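# Lay the boxed lamp flat, face up, on the stand

## Task

Set the fragile boxed lamp down lying flat on the display stand with its front side pointing upward. The entire box has to rest on the stand's top surface. Touching the raised edge lip is allowed, but resting up on that lip is not, and the box may touch nothing else. Then release it and leave it motionless. The lamp counts as broken, and the task fails, if the box is dropped, falls or gets bumped while the robot is not holding or pressing it, or if it is knocked or set down hard while held or pressed. The task also fails if the box ever touches the table or the side of the stand beneath its top board, if anything is put or knocked off the table, or if at the end the robot still grips the box or another loose object or still bears much of the box's weight. Open the gripper and move the arm away at the end.

## Robot and tools

Robot: one six-joint arm with a two-finger parallel gripper. There is a single arm, so every control row belongs to it. Joint column order: waist, shoulder, elbow, wrist pitch, wrist yaw, wrist roll, then gripper opening.

Frame: the scene frame has its origin on the table surface right under the arm base. +z is up, and +y is to the left when facing along +x. The base itself may be slightly tilted. end_effector_position (metres) is the point midway between the finger pads, 3 to 4 cm short of the fingertips, and end_effector_quat_wxyz gives hand orientation. In the gripper frame the fingers extend along +x and close along y. Reported hand position can be off, more so at long reach.

execute_actions takes "actions", a list holding one item or nothing, plus optional "pictures" (boolean). An empty list moves nothing and returns state with images. A motion item is {"rows": [...], "steps": n}, where n is 9 to 15 control steps of 1/30 s (default 15). Each row is one step; if there are fewer rows than steps, the final row repeats. A wait item is {"steps": n} with n up to 300; it counts steps since the previous result, and your reply time is included.

Each row is 7 plain numbers, each in [-1, 1]. The first six are joint offsets, not absolute angles, measured from the joint angles in the most recent result that reported them (or, before any such result in a scene and for a second call within one reply, from where the arm is when the action begins). They are not relative to the previous row, so repeating a row holds a target rather than adding to it, and all zeros drives the arm back to those reference angles. Scale: 1.0 equals 0.9615 rad for waist, shoulder and elbow, 1.713 rad for wrist pitch, 1.767 for wrist yaw, 1.728 for wrist roll. Stated joint ranges (rad): waist -3.054 to 3.054, shoulder 0.000 to 3.142, elbow 0.000 to 2.356, wrist pitch -1.571 to 1.571, wrist yaw -1.571 to 1.571, wrist roll -3.142 to 3.142. A request more than 0.010 rad beyond a range end is refused entirely; true ends may differ by 0.010 rad, and overshooting requests are clipped, with a "joint sent to its limit" note (possibly about an earlier action). The seventh number is the absolute gripper opening: +1 fully open (0.088 m pad gap), empty fingers close at about -0.80, lower values change nothing. Full close takes at least about 0.5 s.

Speed: each joint's target is kept within a lead of its measured angle (0.211 rad waist/shoulder/elbow, 0.213 wrist pitch, 0.267 wrist yaw, 0.228 wrist roll), and all targets are pulled back if they would put the hand over 70 mm from where it is. Big moves therefore need several calls. Friction may leave joints short, especially at full reach, and tiny turns may not happen; check the reported angles after each move.

Results: a state line with hand pose and velocities; Joint positions and Joint velocities (rad, rad/s, then pad gap in m); joint torques; grip_measured, the finger opening on the command scale. To hold something, command an opening clearly below grip_measured; the gap sets squeeze force (about 34 N per pad maximum, fast closes squeeze harder). Readings can be about 1 mm off. The last 9 steps of each action run after the result is returned, while you think. The arm keeps heading to your last target until it nearly stops or a step is HELD. "joint command not followed" means the clearance check changed targets; HELD marks steps where your row was not fully sent. A TORQUE FAULT (load limits N m: waist 17.8, shoulder 22, elbow 22, wrist pitch 5.8, wrist yaw 5.78, wrist roll 5.42, held weight included) halts the arm 10 s and drops the rest of the call. MOTOR HOT warns from 50 °C; at 95 °C the arm is held (OVER-TEMPERATURE FAULT) and may lose power and go limp, so avoid holding loads long.

Cameras: cam_high, cam_low, cam_wrist, each 504x504, returned in that order when pictures are on. zoom_image takes "camera" and "region" [x0, y0, x1, y1] in pixels from the top-left, at most 504 by 504, and enlarges the latest image. show_instructions displays the scene's reference images. read_manual gives licence text only. finished_scene takes "scene", the number of the current scene, ends it irreversibly and reports success.

Cautions: lower the box slowly and set it down gently; never let it touch the table or the stand's side; keep it fully on the top board, not perched on the lip; open the fingers only once it is resting, then lift clear without brushing it. Occasional brief pushes on loose objects may occur.

Each tool is called as name(argument=value, ...) on one line, values as JSON.

Reference images:

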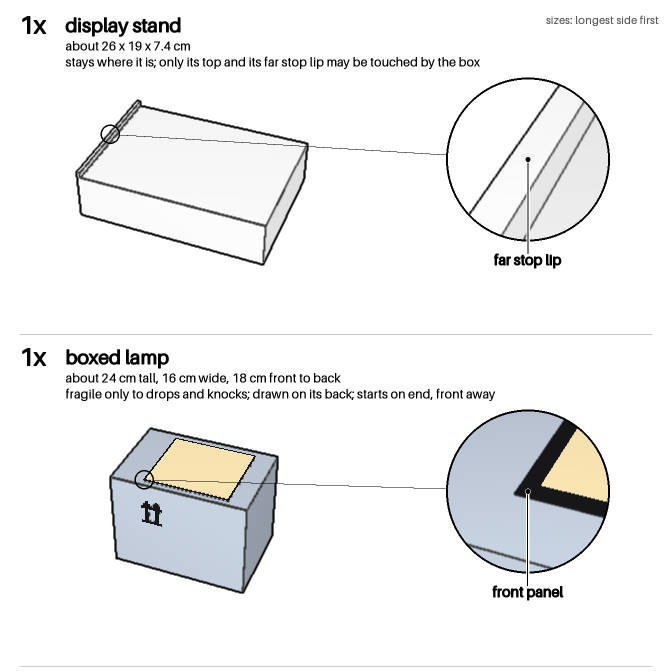

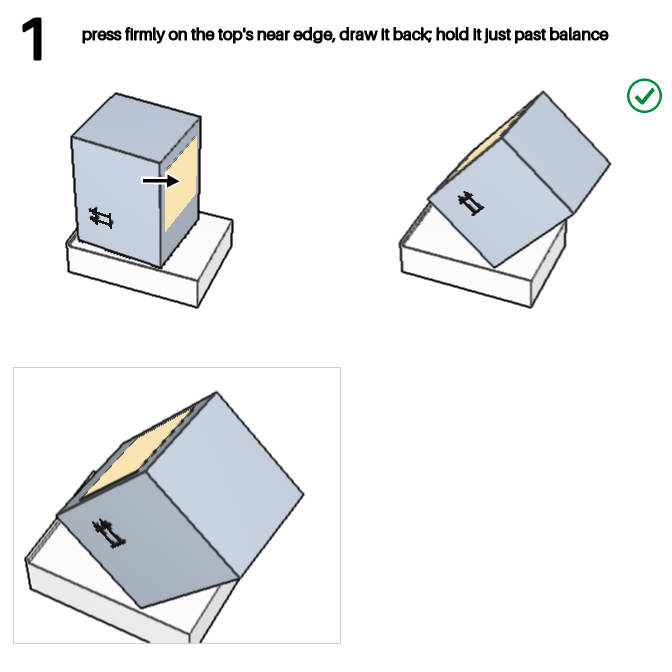

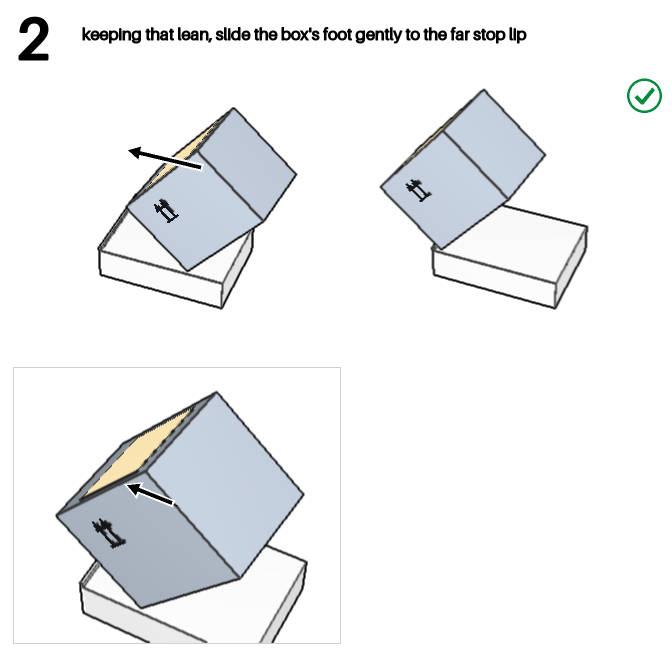

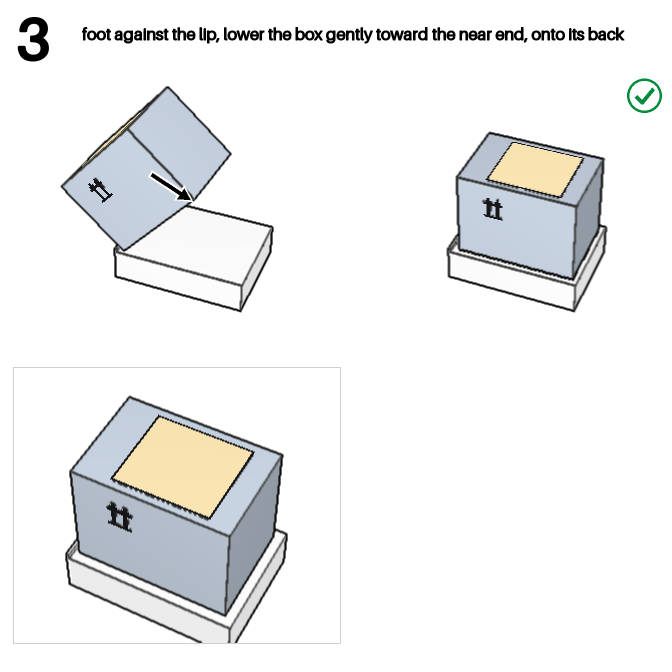

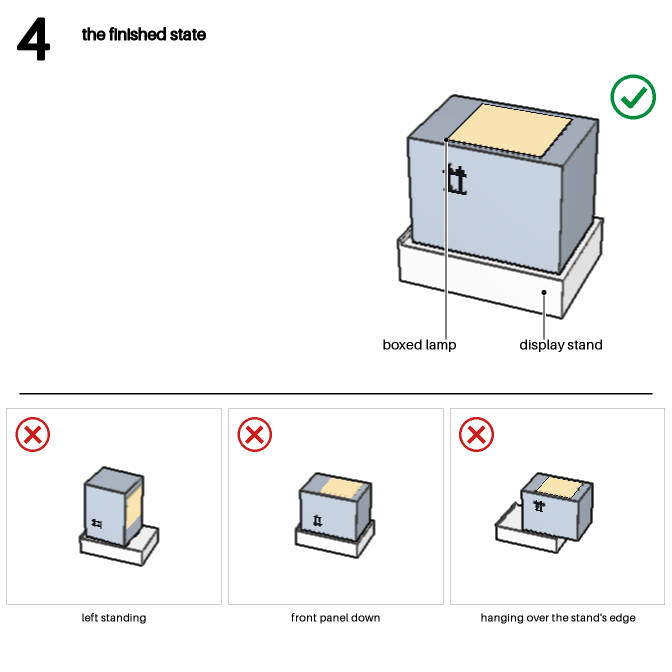

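## Session

execute_actions(actions=[])

Scene clock: 0.00 s of 4970.00 s.
end_effector_position=(+0.0883, +0.1921, +0.3256) grip_measured=+0.846 end_effector_quat_wxyz=(-0.336, +0.626, -0.377, -0.594) end_effector_velocity=(-0.001, -0.000, -0.000) end_effector_angular_velocity=(+0.002, +0.012, -0.002)
Joint positions: [ 1.971  1.624  1.076 -1.526  0.593  0.095  0.08 ]
Joint velocities: [-0.002 -0.007 -0.002  0.007 -0.007 -0.007 -0.   ]
Joint torques (N m, as the arm reports them, + toward a larger angle): no reading
Motor temperatures (°C, as the motors report them): [28 26 24 25 25 25]
Heat: hottest waist 28 °C (+0.0 °C/min).

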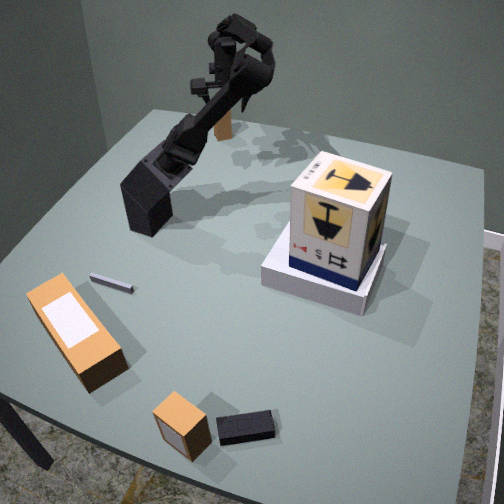

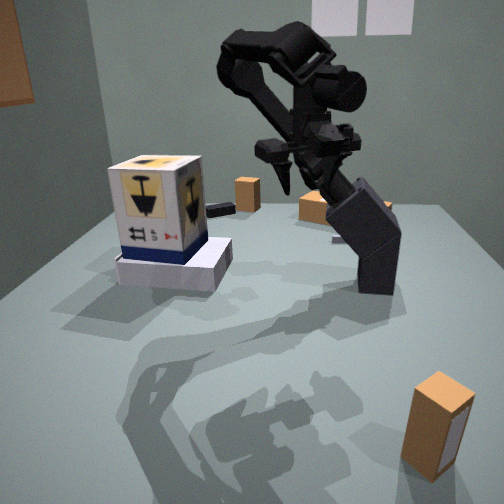

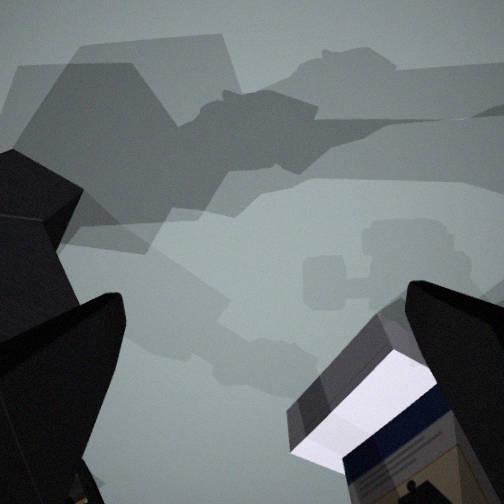

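zoom_image(camera="cam_high", region=[240, 140, 420, 320])

zoom_image(camera="cam_low", region=[90, 140, 250, 300])

Region (240, 140, 420, 320) of cam_high's 504x504 image, scaled by 2.800, with more detail than that image has.

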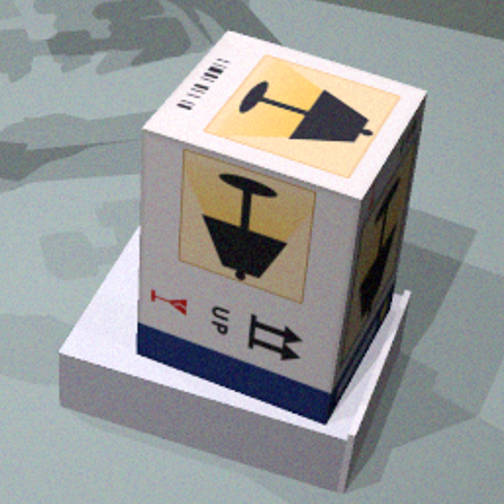

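Region (90, 140, 250, 300) of cam_low's 504x504 image, scaled by 3.150, with more detail than that image has.

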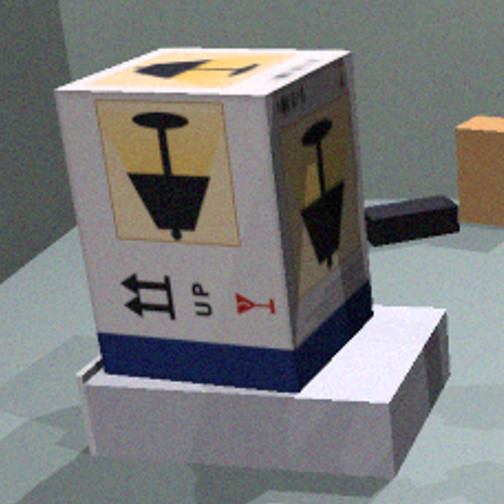

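execute_actions(actions=[{"rows":[[-0.2,-0.15,0.1,0.05,-0.07,-0.01,0.5],[-0.5,-0.4,0.25,0.12,-0.17,-0.03,0.3],[-1,-0.742,0.485,0.24,-0.336,-0.055,0.2]],"steps":15}])

execute_actions(actions=[{"steps":20}])

Scene clock: 8.20 s of 4970.00 s.
end_effector_position=(+0.1231, +0.2488, +0.3719) grip_measured=+0.297 end_effector_quat_wxyz=(+0.425, -0.326, +0.518, +0.667) end_effector_velocity=(+0.386, +0.273, +0.382) end_effector_angular_velocity=(+1.661, +1.911, -2.358)
Joint positions: [ 1.73   1.421  1.265 -1.298  0.306  0.042  0.054]
Joint velocities: [-1.072 -1.101  1.072  1.018 -1.282 -0.183 -0.051]
Joint torques (N m, as the arm reports them, + toward a larger angle): [ 4.28 -2.02  4.55  0.45 -0.59 -0.22]
Motor temperatures (°C, as the motors report them): [28 27 25 25 25 25]
Heat: hottest waist 28 °C (+0.0 °C/min).
Steps of this call (steps 1 to 90: nothing new was sent; then 5.00 s passed at rest; steps 91 to 96: the first 6 steps of this action). Readings (joint positions):
91: [1.954 1.607 1.085 -1.514 0.566 0.092]
92: [1.904 1.577 1.106 -1.475 0.505 0.084]
94: [1.808 1.500 1.185 -1.374 0.395 0.058]
96: the state above

Scene clock: 8.87 s of 4970.00 s.
end_effector_position=(+0.3551, +0.1605, +0.4622) grip_measured=+0.200 end_effector_quat_wxyz=(+0.715, +0.092, +0.481, +0.498) end_effector_velocity=(+0.011, +0.007, -0.032) end_effector_angular_velocity=(-0.113, +0.054, -0.026)
Joint positions: [ 1.024  0.909  1.543 -1.117  0.007  0.007  0.049]
Joint velocities: [-0.134  0.066 -0.007 -0.007 -0.037 -0.007 -0.   ]
Joint torques (N m, as the arm reports them, + toward a larger angle): [ 0.54 -2.83  4.81  1.2  -0.74 -0.2 ]
Motor temperatures (°C, as the motors report them): [28 27 25 25 25 25]
Heat: hottest waist 28 °C (+0.0 °C/min).
Kept back: nothing.
Steps of this call (steps 1 to 9: the last 9 steps of your previous action; steps 10 to 20: the robot went on to your last target). Readings (joint positions):
1: [1.695 1.386 1.300 -1.267 0.264 0.037]
2: [1.662 1.354 1.332 -1.240 0.223 0.033]
4: [1.597 1.293 1.391 -1.202 0.158 0.026]
8: [1.449 1.154 1.470 -1.151 0.074 0.017]
20: the state above

execute_actions(actions=[{"rows":[[-1,0,0,0,0,0,0.2]],"steps":15}])

execute_actions(actions=[{"steps":14}])

Scene clock: 9.43 s of 4970.00 s.
end_effector_position=(+0.3948, +0.1162, +0.4219) grip_measured=+0.200 end_effector_quat_wxyz=(+0.772, +0.076, +0.527, +0.347) end_effector_velocity=(+0.174, -0.286, -0.185) end_effector_angular_velocity=(-1.211, +0.103, -1.302)
Joint positions: [ 0.681  0.911  1.543 -1.117  0.001  0.005  0.049]
Joint velocities: [-1.785 -0.002 -0.002 -0.007  0.007 -0.022 -0.   ]
Joint torques (N m, as the arm reports them, + toward a larger angle): [ 0.43 -4.62  5.91  0.95 -0.12 -0.02]
Motor temperatures (°C, as the motors report them): [28 27 25 25 25 25]
Heat: hottest waist 28 °C (+0.0 °C/min).
Steps of this call (steps 1 to 11: the robot went on to your last target; steps 12 to 17: the first 6 steps of this action). Readings (joint positions):
12: [0.983 0.911 1.543 -1.117 -0.009 0.005]
13: [0.920 0.911 1.543 -1.117 -0.006 0.005]
15: [0.800 0.911 1.543 -1.117 -0.000 0.005]
17: the state above

Scene clock: 9.90 s of 4970.00 s.
end_effector_position=(+0.4287, +0.0000, +0.3812) grip_measured=+0.200 end_effector_quat_wxyz=(+0.818, +0.039, +0.571, +0.054) end_effector_velocity=(-0.002, -0.027, -0.006) end_effector_angular_velocity=(-0.084, +0.018, -0.077)
Joint positions: [ 0.077  0.911  1.543 -1.117  0.006  0.004  0.049]
Joint velocities: [-0.144 -0.002 -0.007 -0.007 -0.022 -0.022 -0.   ]
Joint torques (N m, as the arm reports them, + toward a larger angle): [-0.21 -6.13  6.28  0.79 -0.01  0.09]
Motor temperatures (°C, as the motors report them): [28 27 25 25 25 25]
Heat: hottest waist 28 °C (+0.0 °C/min).
Kept back: nothing.
Steps of this call (steps 1 to 9: the last 9 steps of your previous action; steps 10 to 14: the robot went on to your last target). Readings (joint positions):
1: [0.621 0.911 1.543 -1.117 0.001 0.005]
2: [0.562 0.911 1.543 -1.117 0.001 0.005]
4: [0.444 0.911 1.543 -1.117 0.001 0.005]
8: [0.208 0.911 1.543 -1.117 0.002 0.005]
14: the state above

execute_actions(actions=[{"rows":[[-0.06,0,-0.02,0.01,0,0,0.2],[-0.12,0,-0.04,0.02,0,0,0.2],[-0.174,0,-0.06,0.03,0,0,0.2],[-0.174,0,-0.08,0.04,0,0,0.2],[-0.174,-0.005,-0.1,0.055,0,0,0.2],[-0.174,-0.005,-0.119,0.064,-0.003,0,0.2]],"steps":12}])

execute_actions(actions=[{"steps":14}], pictures=true)

zoom_image(camera="cam_low", region=[90, 60, 250, 220])

Scene clock: 10.40 s of 4970.00 s.
end_effector_position=(+0.4316, -0.0148, +0.3777) grip_measured=+0.200 end_effector_quat_wxyz=(+0.822, +0.035, +0.568, +0.019) end_effector_velocity=(+0.037, -0.237, -0.075) end_effector_angular_velocity=(-0.762, -0.079, -0.827)
Joint positions: [ 0.006  0.911  1.531 -1.094  0.006  0.004  0.049]
Joint velocities: [-1.101 -0.002 -0.271  0.418  0.022 -0.007 -0.   ]
Joint torques (N m, as the arm reports them, + toward a larger angle): [-0.34 -6.02  4.13  0.81 -0.04  0.06]
Motor temperatures (°C, as the motors report them): [28 27 25 25 25 25]
Heat: hottest waist 28 °C (+0.0 °C/min).
Steps of this call (steps 1 to 12: the robot went on to your last target; steps 13 to 15: the first 3 steps of this action). Readings (joint positions):
13: [0.059 0.911 1.542 -1.115 0.005 0.004]
14: [0.039 0.911 1.539 -1.107 0.005 0.004]
15: the state above

Scene clock: 10.87 s of 4970.00 s.
end_effector_position=(+0.4315, -0.0343, +0.3538) grip_measured=+0.200 end_effector_quat_wxyz=(+0.820, +0.029, +0.571, -0.027) end_effector_velocity=(-0.007, +0.000, -0.007) end_effector_angular_velocity=(+0.002, +0.037, +0.005)
Joint positions: [-0.087  0.911  1.442 -1.01   0.004  0.004  0.049]
Joint velocities: [-0.007  0.002 -0.012 -0.022 -0.007 -0.007 -0.   ]
Joint torques (N m, as the arm reports them, + toward a larger angle): [-0.09 -6.42  5.1   0.98 -0.15  0.03]
Motor temperatures (°C, as the motors report them): [28 27 25 25 25 25]
Heat: hottest waist 28 °C (+0.0 °C/min).
Kept back: nothing.
Steps of this call (steps 1 to 9: the last 9 steps of your previous action; steps 10 to 14: the robot went on to your last target). Readings (joint positions):
1: [-0.026 0.911 1.521 -1.081 0.006 0.004]
2: [-0.048 0.911 1.506 -1.066 0.006 0.004]
4: [-0.070 0.911 1.473 -1.037 0.004 0.004]
8: [-0.084 0.911 1.443 -1.017 0.004 0.004]
14: the state above
camera_calibration (this result's frames):
cam_wrist: T_world_to_cam=[[-0.116256, -0.99306, -0.0177771, 0.0270814], [-0.993194, 0.116108, 0.00915885, 0.458844], [-0.00703123, 0.0187209, -0.9998, 0.436632], [0, 0, 0, 1]] pos_world=[0.46194, -0.0345561, 0.432824]

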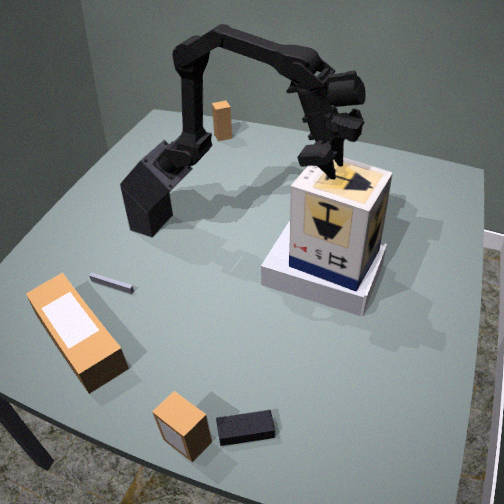

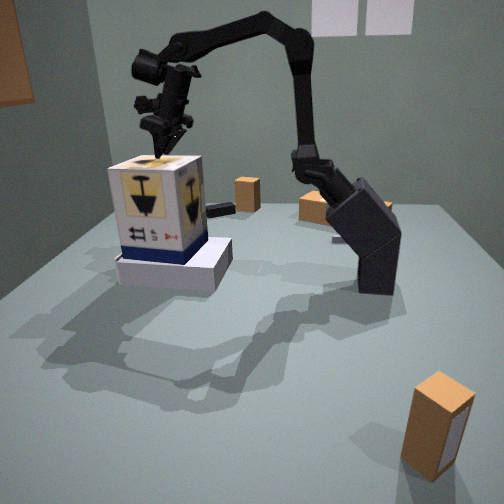

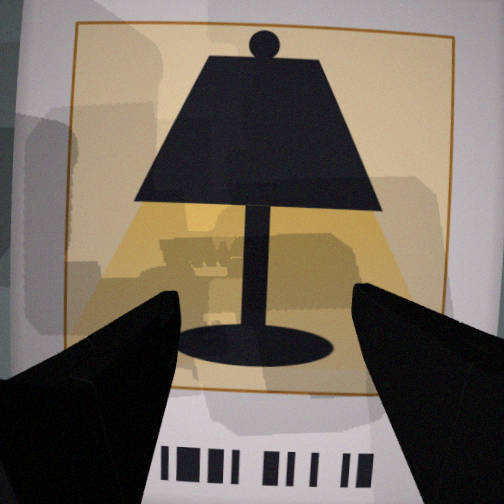

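Region (90, 60, 250, 220) of cam_low's 504x504 image, scaled by 3.150, with more detail than that image has.

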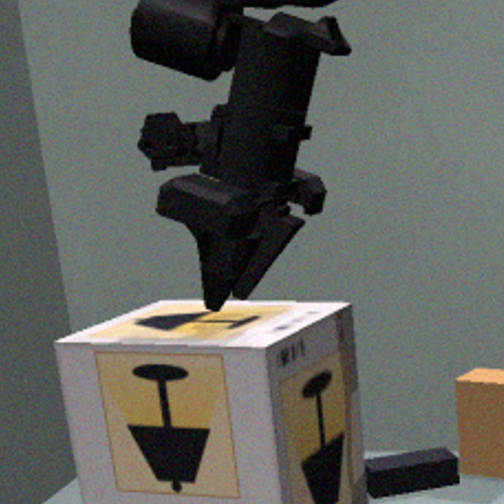

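execute_actions(actions=[{"rows":[[0,-0.03,-0.02,0,0,0,0.2],[0,-0.06,-0.05,0,0,0,0.2],[0,-0.09,-0.08,0,0,0,0.2],[0,-0.12,-0.11,0,0,0,0.2],[0,-0.12,-0.13,0.002,0,0,0.2],[0,-0.12,-0.13,0.002,0,0,0.2],[0,-0.12,-0.135,0.005,0,0,0.2],[0,-0.12,-0.14,0.008,0,0,0.2],[0,-0.12,-0.145,0.011,0,0,0.2],[0,-0.12,-0.15,0.014,0,0,0.2],[0,-0.12,-0.155,0.017,0,0,0.2],[0,-0.12,-0.162,0.021,0,0,0.2]],"steps":15}])

execute_actions(actions=[{"steps":16}], pictures=true)

zoom_image(camera="cam_low", region=[110, 100, 230, 220])

Scene clock: 11.97 s of 4970.00 s.
end_effector_position=(+0.4106, -0.0329, +0.3558) grip_measured=+0.200 end_effector_quat_wxyz=(+0.821, +0.029, +0.570, -0.027) end_effector_velocity=(-0.132, +0.010, +0.014) end_effector_angular_velocity=(+0.004, +0.017, +0.008)
Joint positions: [-0.087  0.829  1.364 -1.01   0.004  0.004  0.049]
Joint velocities: [-0.002 -0.486 -0.422 -0.081 -0.007 -0.007  0.   ]
Joint torques (N m, as the arm reports them, + toward a larger angle): [-0.05 -4.96  5.26  1.11 -0.06 -0.02]
Motor temperatures (°C, as the motors report them): [28 27 25 25 25 25]
Heat: hottest waist 28 °C (+0.0 °C/min).
Steps of this call (steps 1 to 27: the robot went on to your last target; steps 28 to 33: the first 6 steps of this action). Readings (joint positions):
28: [-0.087 0.908 1.441 -1.008 0.004 0.004]
29: [-0.087 0.902 1.434 -1.006 0.004 0.004]
31: [-0.087 0.868 1.401 -1.005 0.004 0.004]
33: the state above

Scene clock: 12.50 s of 4970.00 s.
end_effector_position=(+0.4031, -0.0322, +0.3459) grip_measured=+0.200 end_effector_quat_wxyz=(+0.820, +0.029, +0.571, -0.027) end_effector_velocity=(-0.004, +0.004, -0.002) end_effector_angular_velocity=(+0.021, +0.010, +0.017)
Joint positions: [-0.087  0.803  1.299 -0.976  0.004  0.004  0.049]
Joint velocities: [ 0.002 -0.007 -0.012 -0.007 -0.022 -0.007 -0.   ]
Joint torques (N m, as the arm reports them, + toward a larger angle): [-0.07 -5.99  4.9   0.96  0.03  0.01]
Motor temperatures (°C, as the motors report them): [28 27 25 25 25 25]
Heat: hottest waist 28 °C (+0.0 °C/min).
Kept back: nothing.
Steps of this call (steps 1 to 9: the last 9 steps of your previous action; steps 10 to 16: the robot went on to your last target). Readings (joint positions):
1: [-0.087 0.816 1.352 -1.010 0.004 0.004]
2: [-0.087 0.808 1.344 -1.007 0.004 0.004]
4: [-0.087 0.803 1.330 -0.998 0.004 0.004]
8: [-0.087 0.803 1.305 -0.983 0.004 0.004]
16: the state above
camera_calibration (this result's frames):
cam_wrist: T_world_to_cam=[[-0.116536, -0.993032, -0.0175034, 0.0257696], [-0.993159, 0.116383, 0.00953402, 0.430279], [-0.00743049, 0.0184947, -0.999801, 0.428666], [0, 0, 0, 1]] pos_world=[0.433524, -0.0324151, 0.424929]

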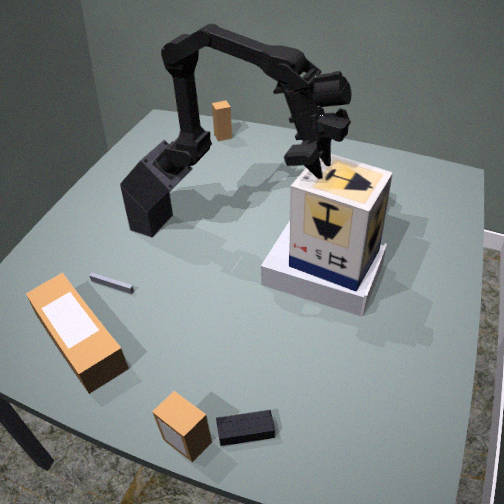

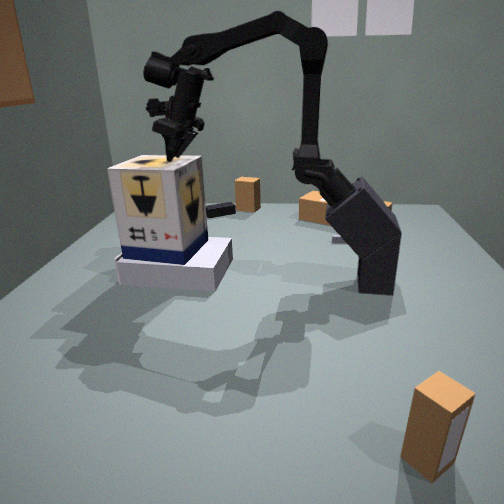

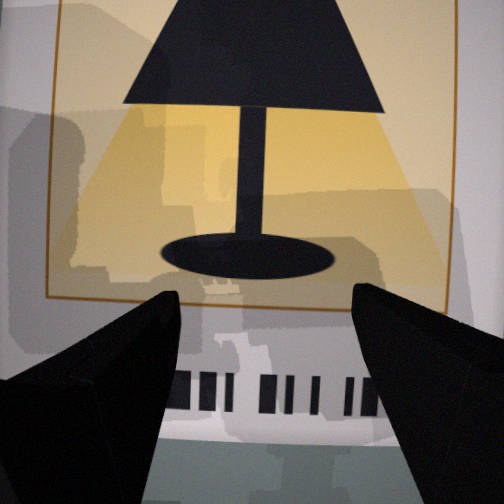

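Region (110, 100, 230, 220) of cam_low's 504x504 image, scaled by 4.200, with more detail than that image has.

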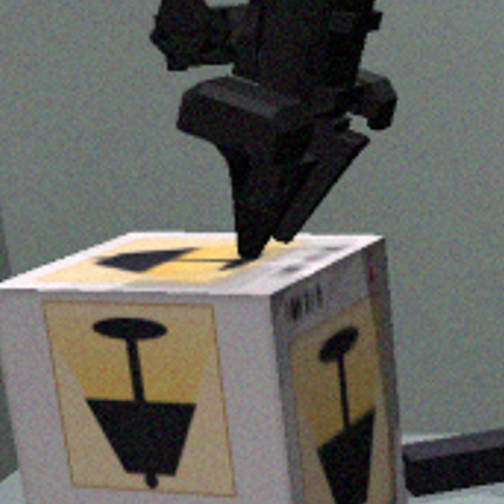

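execute_actions(actions=[{"rows":[[0,0,-0.018,0.002,0,0,0.2],[0,0,-0.022,0.004,0,0,0.2],[0,0,-0.025,0.006,0,0,0.2],[0,0,-0.028,0.008,0,0,0.2],[0,0,-0.032,0.01,0,0,0.2],[0,0,-0.035,0.012,0,0,0.2],[0,0,-0.038,0.014,0,0,0.2],[0,0,-0.042,0.016,0,0,0.2],[0,0,-0.045,0.018,0,0,0.2],[0,0,-0.048,0.02,0,0,0.2],[0,0,-0.052,0.022,0,0,0.2],[0,0,-0.055,0.024,0,0,0.2],[0,0,-0.058,0.024,0,0,0.2],[0,0,-0.062,0.024,0,0,0.2]],"steps":15}])

execute_actions(actions=[{"steps":16}])

Scene clock: 13.33 s of 4970.00 s.
end_effector_position=(+0.4027, -0.0321, +0.3426) grip_measured=+0.200 end_effector_quat_wxyz=(+0.819, +0.029, +0.572, -0.027) end_effector_velocity=(-0.006, +0.001, -0.026) end_effector_angular_velocity=(+0.004, +0.017, +0.008)
Joint positions: [-0.087  0.803  1.287 -0.965  0.004  0.004  0.049]
Joint velocities: [-0.002 -0.007 -0.105  0.081 -0.007 -0.007 -0.   ]
Joint torques (N m, as the arm reports them, + toward a larger angle): [ 0.06 -5.35  4.73  1.01 -0.03  0.02]
Motor temperatures (°C, as the motors report them): [28 27 25 25 25 25]
Heat: hottest waist 28 °C (+0.0 °C/min).
Steps of this call (steps 1 to 15: the robot went on to your last target; steps 16 to 19: nothing new was sent; steps 20 to 25: the first 6 steps of this action). Readings (joint positions):
20: [-0.087 0.803 1.299 -0.975 0.004 0.004]
21: [-0.087 0.803 1.298 -0.974 0.004 0.004]
23: [-0.087 0.803 1.293 -0.970 0.004 0.004]
25: the state above

Scene clock: 13.87 s of 4970.00 s.
end_effector_position=(+0.4028, -0.0321, +0.3395) grip_measured=+0.200 end_effector_quat_wxyz=(+0.822, +0.029, +0.568, -0.027) end_effector_velocity=(-0.003, +0.002, -0.002) end_effector_angular_velocity=(+0.007, +0.012, +0.011)
Joint positions: [-0.087  0.795  1.264 -0.94   0.004  0.004  0.049]
Joint velocities: [ 0.002 -0.002 -0.007 -0.007 -0.007 -0.007 -0.   ]
Joint torques (N m, as the arm reports them, + toward a larger angle): [ 0.05 -4.59  3.47  1.15  0.    0.09]
Motor temperatures (°C, as the motors report them): [28 27 25 25 25 25]
Heat: hottest waist 28 °C (+0.0 °C/min).
Kept back: nothing.
Steps of this call (steps 1 to 9: the last 9 steps of your previous action; steps 10 to 16: the robot went on to your last target). Readings (joint positions):
1: [-0.087 0.803 1.284 -0.962 0.004 0.004]
2: [-0.087 0.803 1.281 -0.960 0.004 0.004]
4: [-0.087 0.802 1.278 -0.957 0.004 0.004]
8: [-0.087 0.798 1.269 -0.944 0.004 0.004]
16: the state above

execute_actions(actions=[{"rows":[[0,0.015,-0.03,-0.002,0,0,0.2],[0,0.022,-0.036,-0.006,0,0,0.2],[0,0.03,-0.042,-0.01,0,0,0.2],[0,0.036,-0.047,-0.014,0,0,0.2],[0,0.042,-0.052,-0.017,0,0,0.2],[0,0.036,-0.057,-0.02,0,0,0.2],[0,0.029,-0.062,-0.022,0,0,0.2],[0,0.023,-0.067,-0.024,0,0,0.2],[0,0.016,-0.072,-0.026,0,0,0.2],[0,0.01,-0.077,-0.028,0,0,0.2],[0,0.003,-0.082,-0.03,0,0,0.2],[0,-0.003,-0.087,-0.032,0,0,0.2],[0,-0.01,-0.092,-0.034,0,0,0.2],[0,-0.016,-0.097,-0.036,0,0,0.2],[0,-0.022,-0.102,-0.038,0,0,0.2]],"steps":15}])

execute_actions(actions=[{"steps":18}], pictures=true)

zoom_image(camera="cam_low", region=[90, 120, 270, 300])

Scene clock: 15.23 s of 4970.00 s.
end_effector_position=(+0.4017, -0.0320, +0.3370) grip_measured=+0.200 end_effector_quat_wxyz=(+0.820, +0.029, +0.571, -0.027) end_effector_velocity=(-0.010, -0.001, -0.011) end_effector_angular_velocity=(-0.012, +0.062, +0.017)
Joint positions: [-0.087  0.798  1.259 -0.941  0.004  0.004  0.049]
Joint velocities: [-0.002  0.012 -0.012 -0.037  0.007 -0.022 -0.   ]
Joint torques (N m, as the arm reports them, + toward a larger angle): [-0.03 -2.23  1.13 -0.73 -0.03 -0.02]
Motor temperatures (°C, as the motors report them): [28 27 25 26 25 25]
Heat: hottest waist 28 °C (+0.0 °C/min).
Steps of this call (steps 1 to 15: the robot went on to your last target; steps 16 to 35: nothing new was sent; steps 36 to 41: the first 6 steps of this action). Readings (joint positions):
36: [-0.087 0.795 1.264 -0.939 0.004 0.004]
37: [-0.087 0.795 1.263 -0.939 0.004 0.004]
39: [-0.087 0.796 1.261 -0.939 0.004 0.004]
41: the state above

Scene clock: 15.83 s of 4970.00 s.
end_effector_position=(+0.3845, -0.0322, +0.3360) grip_measured=+0.201 end_effector_quat_wxyz=(+0.812, +0.026, +0.582, -0.030) end_effector_velocity=(-0.003, +0.001, -0.001) end_effector_angular_velocity=(+0.003, +0.007, +0.008)
Joint positions: [-0.089  0.753  1.222 -0.974  0.012  0.002  0.049]
Joint velocities: [-0.002 -0.007 -0.007 -0.007 -0.007 -0.007 -0.   ]
Joint torques (N m, as the arm reports them, + toward a larger angle): [ 0.03 -2.98 -0.18 -1.43 -0.3   0.1 ]
Motor temperatures (°C, as the motors report them): [28 27 25 26 25 25]
Heat: hottest waist 28 °C (+0.0 °C/min).
Kept back: nothing.
Steps of this call (steps 1 to 9: the last 9 steps of your previous action; steps 10 to 18: the robot went on to your last target). Readings (joint positions):
1: [-0.087 0.798 1.259 -0.941 0.004 0.004]
2: [-0.087 0.798 1.258 -0.941 0.004 0.004]
4: [-0.087 0.795 1.255 -0.943 0.005 0.004]
8: [-0.087 0.773 1.239 -0.962 0.009 0.003]
18: the state above
camera_calibration (this result's frames):
cam_wrist: T_world_to_cam=[[-0.118719, -0.992902, -0.00724246, 0.0208397], [-0.992333, 0.118392, 0.0354687, 0.402975], [-0.0343595, 0.0113977, -0.999345, 0.428656], [0, 0, 0, 1]] pos_world=[0.417088, -0.031903, 0.414233]

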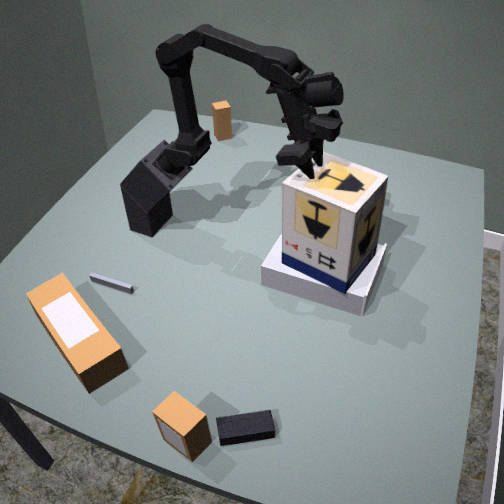

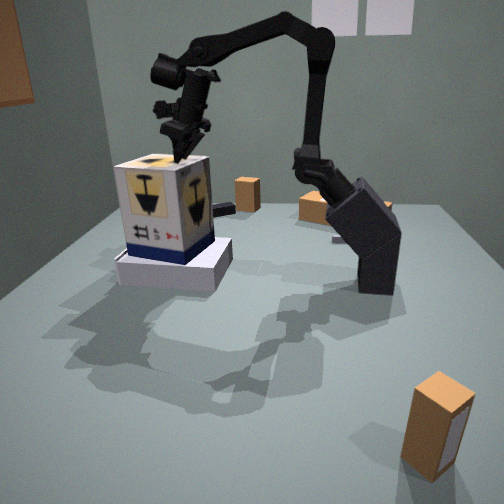

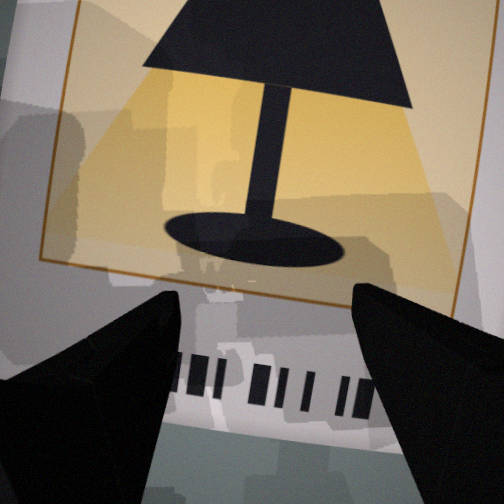

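Region (90, 120, 270, 300) of cam_low's 504x504 image, scaled by 2.800, with more detail than that image has.

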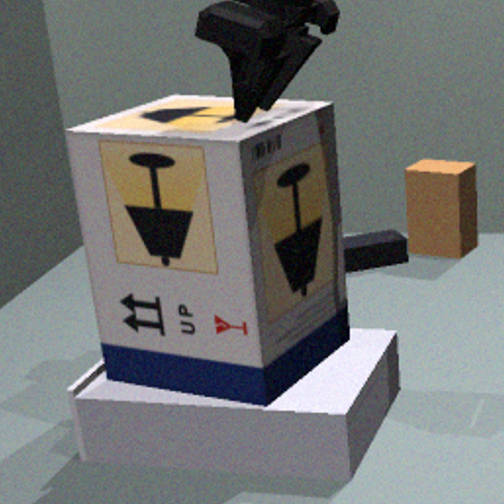

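execute_actions(actions=[{"rows":[[0,0.03,-0.049,-0.014,0,0,0.2],[0,0.037,-0.041,-0.011,0,0,0.2],[0,0.045,-0.032,-0.008,0,0,0.2],[0,0.052,-0.023,-0.005,0,0,0.2],[0,0.06,-0.015,-0.002,0,0,0.2],[0,0.067,-0.006,0,0,0,0.2],[0,0.075,0.003,0.003,0,0,0.2],[0,0.082,0.011,0.005,0,0,0.2],[0,0.09,0.02,0.007,0,0,0.2],[0,0.097,0.029,0.009,0,0,0.2],[0,0.105,0.037,0.011,0,0,0.2],[0,0.112,0.046,0.013,0,0,0.2],[0,0.12,0.055,0.015,0,0,0.2],[0,0.127,0.063,0.017,0,0,0.2],[0,0.135,0.072,0.019,0,0,0.2]],"steps":15}])

execute_actions(actions=[{"steps":18}], pictures=true)

zoom_image(camera="cam_high", region=[240, 140, 420, 320])

Scene clock: 16.97 s of 4970.00 s.
end_effector_position=(+0.3852, -0.0323, +0.3354) grip_measured=+0.200 end_effector_quat_wxyz=(+0.811, +0.026, +0.584, -0.030) end_effector_velocity=(+0.007, +0.000, -0.002) end_effector_angular_velocity=(+0.014, +0.085, -0.005)
Joint positions: [-0.089  0.759  1.225 -0.976  0.012  0.002  0.049]
Joint velocities: [-0.002  0.095  0.105 -0.095 -0.007  0.007 -0.   ]
Joint torques (N m, as the arm reports them, + toward a larger angle): [-0.12  0.12  3.92  0.34 -0.08  0.07]
Motor temperatures (°C, as the motors report them): [28 27 25 26 25 25]
Heat: hottest waist 28 °C (+0.0 °C/min).
Steps of this call (steps 1 to 15: the robot went on to your last target; steps 16 to 28: nothing new was sent; steps 29 to 34: the first 6 steps of this action). Readings (joint positions):
29: [-0.089 0.753 1.221 -0.975 0.012 0.002]
30: [-0.089 0.753 1.221 -0.975 0.012 0.002]
32: [-0.089 0.755 1.221 -0.974 0.012 0.002]
34: the state above

Scene clock: 17.57 s of 4970.00 s.
end_effector_position=(+0.4077, -0.0367, +0.3365) grip_measured=+0.200 end_effector_quat_wxyz=(+0.815, +0.022, +0.578, -0.037) end_effector_velocity=(-0.001, +0.003, -0.001) end_effector_angular_velocity=(+0.010, +0.007, +0.015)
Joint positions: [-0.093  0.834  1.298 -0.958  0.023  0.001  0.049]
Joint velocities: [ 0.007  0.002  0.002 -0.007 -0.007 -0.007 -0.   ]
Joint torques (N m, as the arm reports them, + toward a larger angle): [ 0.49 -0.28  5.7   2.03 -0.44  0.12]
Motor temperatures (°C, as the motors report them): [28 27 25 26 25 25]
Heat: hottest waist 28 °C (+0.0 °C/min).
Kept back: nothing.
Steps of this call (steps 1 to 9: the last 9 steps of your previous action; steps 10 to 18: the robot went on to your last target). Readings (joint positions):
1: [-0.089 0.763 1.230 -0.979 0.013 0.002]
2: [-0.089 0.767 1.235 -0.980 0.013 0.002]
4: [-0.089 0.780 1.246 -0.974 0.016 0.002]
8: [-0.091 0.812 1.276 -0.965 0.025 0.002]
18: the state above
camera_calibration (this result's frames):
cam_wrist: T_world_to_cam=[[-0.125008, -0.992132, 0.00686605, 0.016927], [-0.991852, 0.125138, 0.0238637, 0.430453], [-0.0245351, -0.00382695, -0.999692, 0.425493], [0, 0, 0, 1]] pos_world=[0.439501, -0.0354438, 0.414973]

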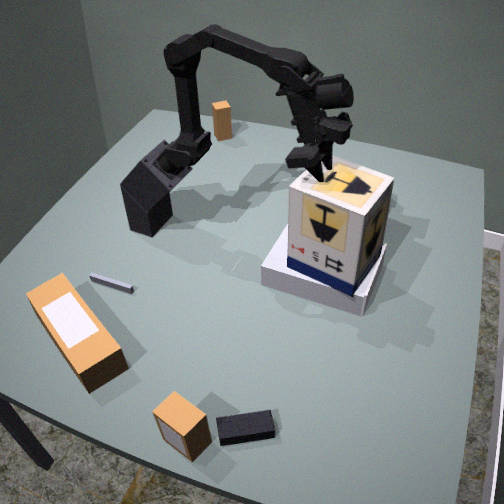

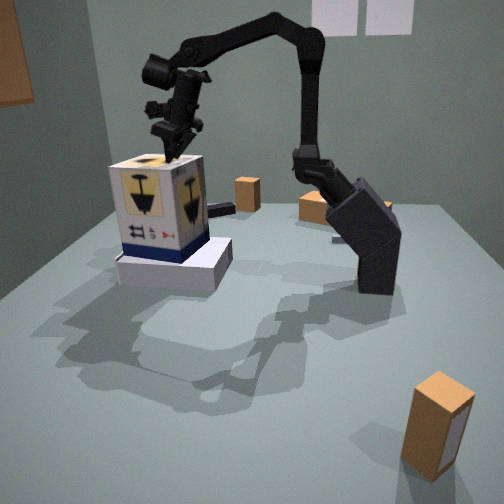

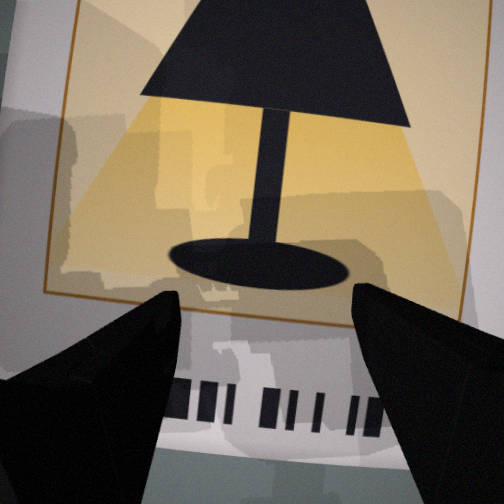

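Region (240, 140, 420, 320) of cam_high's 504x504 image, scaled by 2.800, with more detail than that image has.

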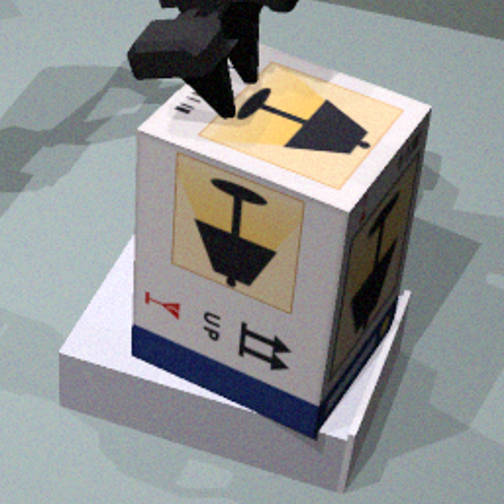

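execute_actions(actions=[{"rows":[[0,0.02,0,0,0,0,0.2],[0,-0.01,0.01,0,0,0,0.2],[0,-0.04,0.02,0,0,0,0.2],[0,-0.08,0.02,0,0,0,0.2],[0,-0.13,0,0,-0.013,0,0.3],[0,-0.18,-0.03,0,-0.013,0,0.4],[0,-0.23,-0.07,0,-0.013,0,0.5],[0,-0.28,-0.11,0,-0.013,0,0.6],[0,-0.33,-0.15,0,-0.013,0,0.7],[0,-0.38,-0.19,0,-0.013,0,0.8],[0,-0.43,-0.23,0,-0.013,0,0.9],[0,-0.48,-0.27,0,-0.013,0,0.9],[0,-0.51,-0.31,0,-0.013,0,0.9],[0,-0.54,-0.345,0,-0.013,0,0.9]],"steps":15}])

execute_actions(actions=[{"steps":14}])

Scene clock: 19.10 s of 4970.00 s.
end_effector_position=(+0.4050, -0.0357, +0.3539) grip_measured=+0.256 end_effector_quat_wxyz=(+0.831, +0.024, +0.555, -0.035) end_effector_velocity=(-0.104, +0.022, +0.202) end_effector_angular_velocity=(+0.064, -0.640, +0.026)
Joint positions: [-0.093  0.779  1.296 -0.955  0.017  0.001  0.052]
Joint velocities: [-0.007 -0.872 -0.232 -0.007 -0.125  0.007  0.082]
Joint torques (N m, as the arm reports them, + toward a larger angle): [ 0.14 -9.44  5.7   0.75 -0.2   0.05]
Motor temperatures (°C, as the motors report them): [28 27 25 26 25 25]
Heat: hottest waist 28 °C (+0.0 °C/min).
Steps of this call (steps 1 to 15: the robot went on to your last target; steps 16 to 40: nothing new was sent; steps 41 to 46: the first 6 steps of this action). Readings (joint positions):
41: [-0.093 0.834 1.299 -0.959 0.023 0.001]
42: [-0.093 0.830 1.301 -0.959 0.023 0.001]
44: [-0.093 0.817 1.302 -0.956 0.023 0.001]
46: the state above

Scene clock: 19.57 s of 4970.00 s.
end_effector_position=(+0.3147, -0.0275, +0.3693) grip_measured=+0.892 end_effector_quat_wxyz=(+0.866, +0.025, +0.498, -0.033) end_effector_velocity=(-0.019, +0.005, -0.019) end_effector_angular_velocity=(+0.023, +0.020, +0.003)
Joint positions: [-0.093  0.329  0.985 -0.962  0.006  0.001  0.083]
Joint velocities: [-0.002 -0.071 -0.1    0.007 -0.022  0.007  0.004]
Joint torques (N m, as the arm reports them, + toward a larger angle): [ 0.25 -3.44  5.38  1.41 -0.21  0.  ]
Motor temperatures (°C, as the motors report them): [28 27 25 26 25 25]
Heat: hottest waist 28 °C (+0.0 °C/min).
Kept back: nothing.
Steps of this call (steps 1 to 9: the last 9 steps of your previous action; steps 10 to 14: the robot went on to your last target). Readings (joint positions):
1: [-0.093 0.744 1.284 -0.954 0.014 0.001]
2: [-0.093 0.697 1.265 -0.954 0.011 0.001]
4: [-0.093 0.593 1.216 -0.954 0.009 0.001]
8: [-0.093 0.403 1.079 -0.956 0.007 0.001]
14: the state above

execute_actions(actions=[{"rows":[[0,-0.025,-0.05,0.01,0,0,0.9],[0,-0.035,-0.1,0.02,0,0,0.9],[0,-0.045,-0.15,0.05,0,0,0.9],[0,-0.055,-0.2,0.08,0,0,0.9],[0,-0.065,-0.25,0.11,0,0,0.9],[0,-0.073,-0.3,0.145,0,0,0.9],[0,-0.073,-0.35,0.18,0,0,0.9],[0,-0.073,-0.4,0.21,0,0,0.9],[0,-0.073,-0.45,0.245,0,0,0.9],[0,-0.073,-0.5,0.28,0,0,0.9],[0,-0.073,-0.55,0.315,0,0,0.9],[0,-0.073,-0.6,0.35,0,0,0.9],[0,-0.073,-0.64,0.385,0,0,0.9],[0,-0.073,-0.67,0.415,0,0,0.9],[0,-0.073,-0.686,0.442,0,0,0.9]],"steps":15}])

execute_actions(actions=[{"steps":18}], pictures=true)

Scene clock: 20.37 s of 4970.00 s.
end_effector_position=(+0.3111, -0.0267, +0.3379) grip_measured=+0.900 end_effector_quat_wxyz=(+0.872, +0.024, +0.487, -0.033) end_effector_velocity=(+0.002, +0.007, -0.297) end_effector_angular_velocity=(+0.007, -0.179, +0.001)
Joint positions: [-0.093  0.279  0.825 -0.826  0.006  0.001  0.083]
Joint velocities: [-0.002 -0.203 -1.35   1.326 -0.022  0.007  0.   ]
Joint torques (N m, as the arm reports them, + toward a larger angle): [ 0.06 -2.52  4.71  1.18  0.01  0.03]
Motor temperatures (°C, as the motors report them): [28 27 25 26 25 25]
Heat: hottest waist 28 °C (+0.0 °C/min).
Steps of this call (steps 1 to 18: the robot went on to your last target; steps 19 to 24: the first 6 steps of this action). Readings (joint positions):
19: [-0.093 0.318 0.976 -0.956 0.006 0.001]
20: [-0.093 0.313 0.963 -0.944 0.006 0.001]
22: [-0.093 0.295 0.908 -0.902 0.006 0.001]
24: the state above

Scene clock: 20.97 s of 4970.00 s.
end_effector_position=(+0.3121, -0.0253, +0.2399) grip_measured=+0.900 end_effector_quat_wxyz=(+0.906, +0.022, +0.421, -0.035) end_effector_velocity=(-0.001, +0.001, -0.004) end_effector_angular_velocity=(-0.002, -0.012, +0.008)
Joint positions: [-0.093  0.263  0.342 -0.211  0.006  0.001  0.083]
Joint velocities: [-0.002 -0.002 -0.027  0.037 -0.007 -0.007  0.   ]
Joint torques (N m, as the arm reports them, + toward a larger angle): [ 0.06 -2.57  4.63  1.5  -0.02  0.02]
Motor temperatures (°C, as the motors report them): [28 27 25 26 25 25]
Heat: hottest waist 28 °C (+0.0 °C/min).
Kept back: nothing.
Steps of this call (steps 1 to 9: the last 9 steps of your previous action; steps 10 to 18: the robot went on to your last target). Readings (joint positions):
1: [-0.093 0.274 0.779 -0.779 0.006 0.001]
2: [-0.093 0.271 0.732 -0.729 0.006 0.001]
4: [-0.093 0.267 0.638 -0.623 0.006 0.001]
8: [-0.093 0.266 0.452 -0.397 0.006 0.001]
18: the state above
camera_calibration (this result's frames):
cam_wrist: T_world_to_cam=[[-0.118661, -0.992625, -0.0247901, 0.0225949], [-0.935917, 0.120151, -0.331093, 0.404089], [0.33163, -0.0160866, -0.943272, 0.20169], [0, 0, 0, 1]] pos_world=[0.313989, -0.022879, 0.3246]

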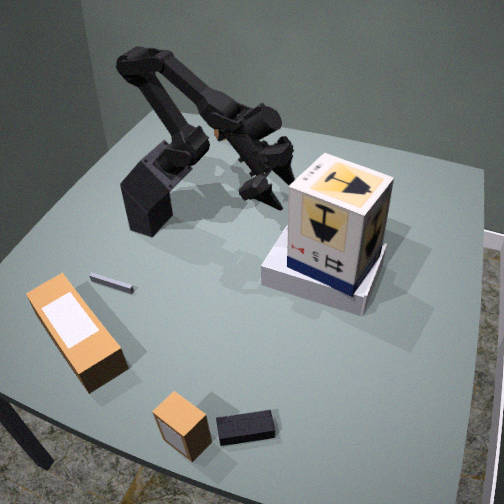

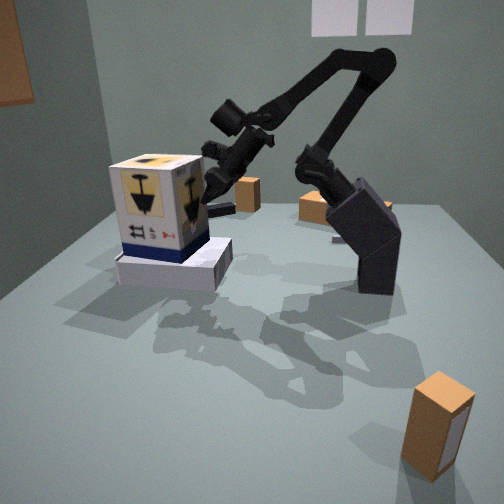

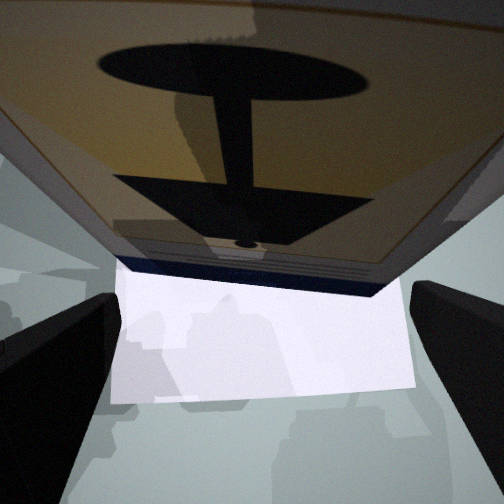

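execute_actions(actions=[{"rows":[[0,0.015,0.015,0.004,0,-0.01,0.9],[0,0.03,0.022,0.008,0,-0.02,0.9],[0,0.045,0.028,0.012,0,-0.03,0.9],[0,0.06,0.034,0.016,0,-0.04,0.9],[0,0.072,0.04,0.02,0,-0.05,0.9],[0,0.082,0.045,0.023,0,-0.05,0.9],[0,0.092,0.05,0.026,0,-0.05,0.9],[0,0.1,0.054,0.028,0,-0.05,0.9],[0,0.108,0.058,0.03,0,-0.05,0.9],[0,0.116,0.062,0.033,0,-0.05,0.9],[0,0.124,0.066,0.035,0,-0.05,0.9],[0,0.132,0.07,0.037,0,-0.05,0.9],[0,0.14,0.074,0.04,0,-0.05,0.9],[0,0.148,0.078,0.042,0,-0.05,0.9],[0,0.156,0.082,0.044,0,-0.05,0.9]],"steps":15}])

execute_actions(actions=[{"rows":[[0,0.025,0.017,0.007,0,0,0.9],[0,0.032,0.021,0.009,0,0,0.9],[0,0.039,0.025,0.011,0,0,0.9],[0,0.046,0.029,0.013,0,0,0.9],[0,0.053,0.033,0.015,0,0,0.9],[0,0.06,0.037,0.017,0,0,0.9],[0,0.067,0.041,0.019,0,0,0.9],[0,0.074,0.045,0.021,0,0,0.9],[0,0.081,0.049,0.023,0,0,0.9],[0,0.088,0.053,0.025,0,0,0.9],[0,0.095,0.057,0.027,0,0,0.9],[0,0.102,0.061,0.029,0,0,0.9],[0,0.109,0.065,0.031,0,0,0.9],[0,0.116,0.069,0.033,0,0,0.9],[0,0.123,0.073,0.035,0,0,0.9]],"steps":15}])

execute_actions(actions=[{"steps":16}], pictures=true)

Scene clock: 22.03 s of 4970.00 s.
end_effector_position=(+0.3175, -0.0256, +0.2374) grip_measured=+0.900 end_effector_quat_wxyz=(+0.904, -0.002, +0.427, -0.023) end_effector_velocity=(+0.058, -0.003, +0.006) end_effector_angular_velocity=(-0.183, +0.015, +0.238)
Joint positions: [-0.093  0.31   0.356 -0.188  0.006 -0.054  0.083]
Joint velocities: [ 0.002  0.339  0.168  0.168 -0.007 -0.3   -0.   ]
Joint torques (N m, as the arm reports them, + toward a larger angle): [ 0.02 -1.99  7.78  1.53  0.04 -0.22]
Motor temperatures (°C, as the motors report them): [28 27 25 26 25 25]
Heat: hottest waist 28 °C (+0.0 °C/min).
Steps of this call (steps 1 to 26: the robot went on to your last target; steps 27 to 32: the first 6 steps of this action). Readings (joint positions):
27: [-0.093 0.264 0.338 -0.207 0.006 0.001]
28: [-0.093 0.267 0.339 -0.205 0.006 -0.004]
30: [-0.093 0.286 0.345 -0.199 0.006 -0.028]
32: the state above

Scene clock: 22.53 s of 4970.00 s.
end_effector_position=(+0.3371, -0.0272, +0.2373) grip_measured=+0.900 end_effector_quat_wxyz=(+0.904, -0.013, +0.428, -0.018) end_effector_velocity=(+0.030, +0.000, -0.007) end_effector_angular_velocity=(+0.013, +0.026, +0.018)
Joint positions: [-0.093  0.424  0.41  -0.13   0.006 -0.078  0.083]
Joint velocities: [-0.002  0.198  0.09   0.081 -0.022 -0.007 -0.   ]
Joint torques (N m, as the arm reports them, + toward a larger angle): [-0.22 -1.94  8.04  1.59  0.06  0.04]
Motor temperatures (°C, as the motors report them): [28 27 25 26 25 25]
Heat: hottest waist 28 °C (+0.0 °C/min).
Steps of this call (steps 1 to 9: the last 9 steps of your previous action; steps 10 to 15: the first 6 steps of this action, its rows measured from where the robot was after step 9). Readings (joint positions):
9: [-0.093 0.388 0.397 -0.148 0.006 -0.078]
10: [-0.093 0.395 0.400 -0.143 0.006 -0.078]
11: [-0.093 0.400 0.402 -0.141 0.006 -0.078]
13: [-0.093 0.411 0.405 -0.136 0.006 -0.078]
15: the state above

Scene clock: 23.07 s of 4970.00 s.
end_effector_position=(+0.3496, -0.0314, +0.2356) grip_measured=+0.901 end_effector_quat_wxyz=(+0.902, -0.015, +0.430, -0.027) end_effector_velocity=(-0.002, +0.001, -0.001) end_effector_angular_velocity=(+0.010, +0.016, -0.003)
Joint positions: [-0.099  0.499  0.448 -0.097  0.019 -0.075  0.083]
Joint velocities: [-0.002  0.002  0.007 -0.022 -0.007  0.007 -0.   ]
Joint torques (N m, as the arm reports them, + toward a larger angle): [ 0.59 -2.66  8.32  1.95 -0.47 -0.08]
Motor temperatures (°C, as the motors report them): [28 27 25 26 25 25]
Heat: hottest waist 28 °C (+0.0 °C/min).
Kept back: nothing.
Steps of this call (steps 1 to 9: the last 9 steps of your previous action; steps 10 to 16: the robot went on to your last target). Readings (joint positions):
1: [-0.093 0.431 0.414 -0.127 0.007 -0.078]
2: [-0.094 0.436 0.417 -0.125 0.010 -0.078]
4: [-0.095 0.449 0.422 -0.120 0.016 -0.078]
8: [-0.097 0.476 0.435 -0.108 0.020 -0.075]
16: the state above
camera_calibration (this result's frames):
cam_wrist: T_world_to_cam=[[-0.0720213, -0.996711, 0.0371549, -0.0101232], [-0.947027, 0.0566471, -0.316118, 0.436892], [0.312973, -0.0579539, -0.947992, 0.191372], [0, 0, 0, 1]] pos_world=[0.353125, -0.0237479, 0.319904]

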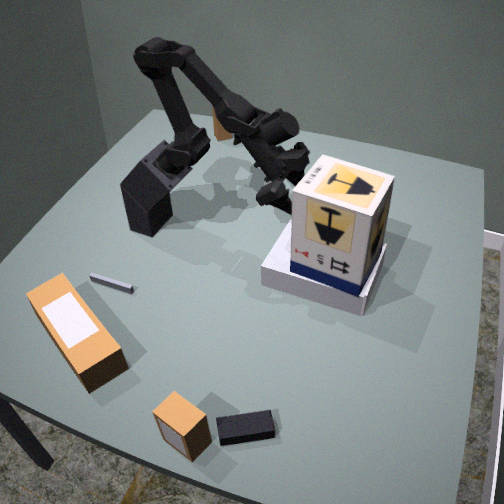

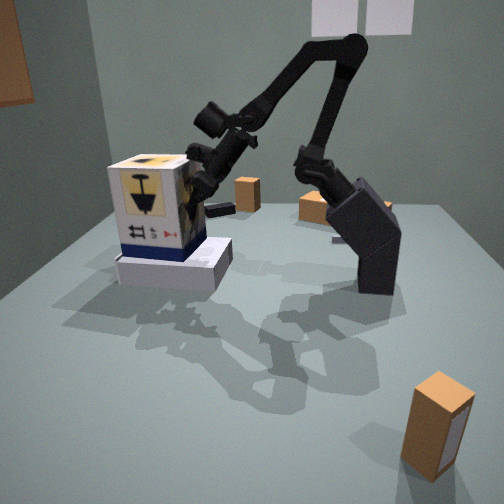

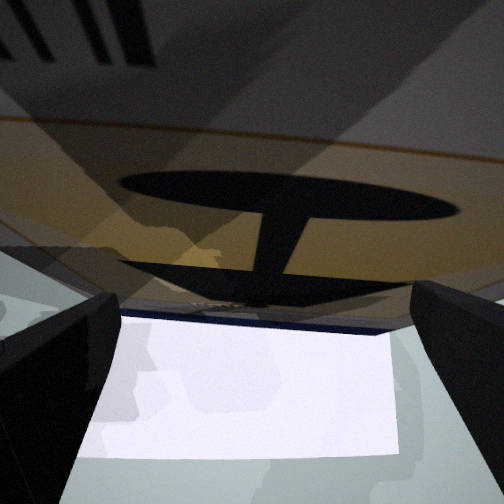

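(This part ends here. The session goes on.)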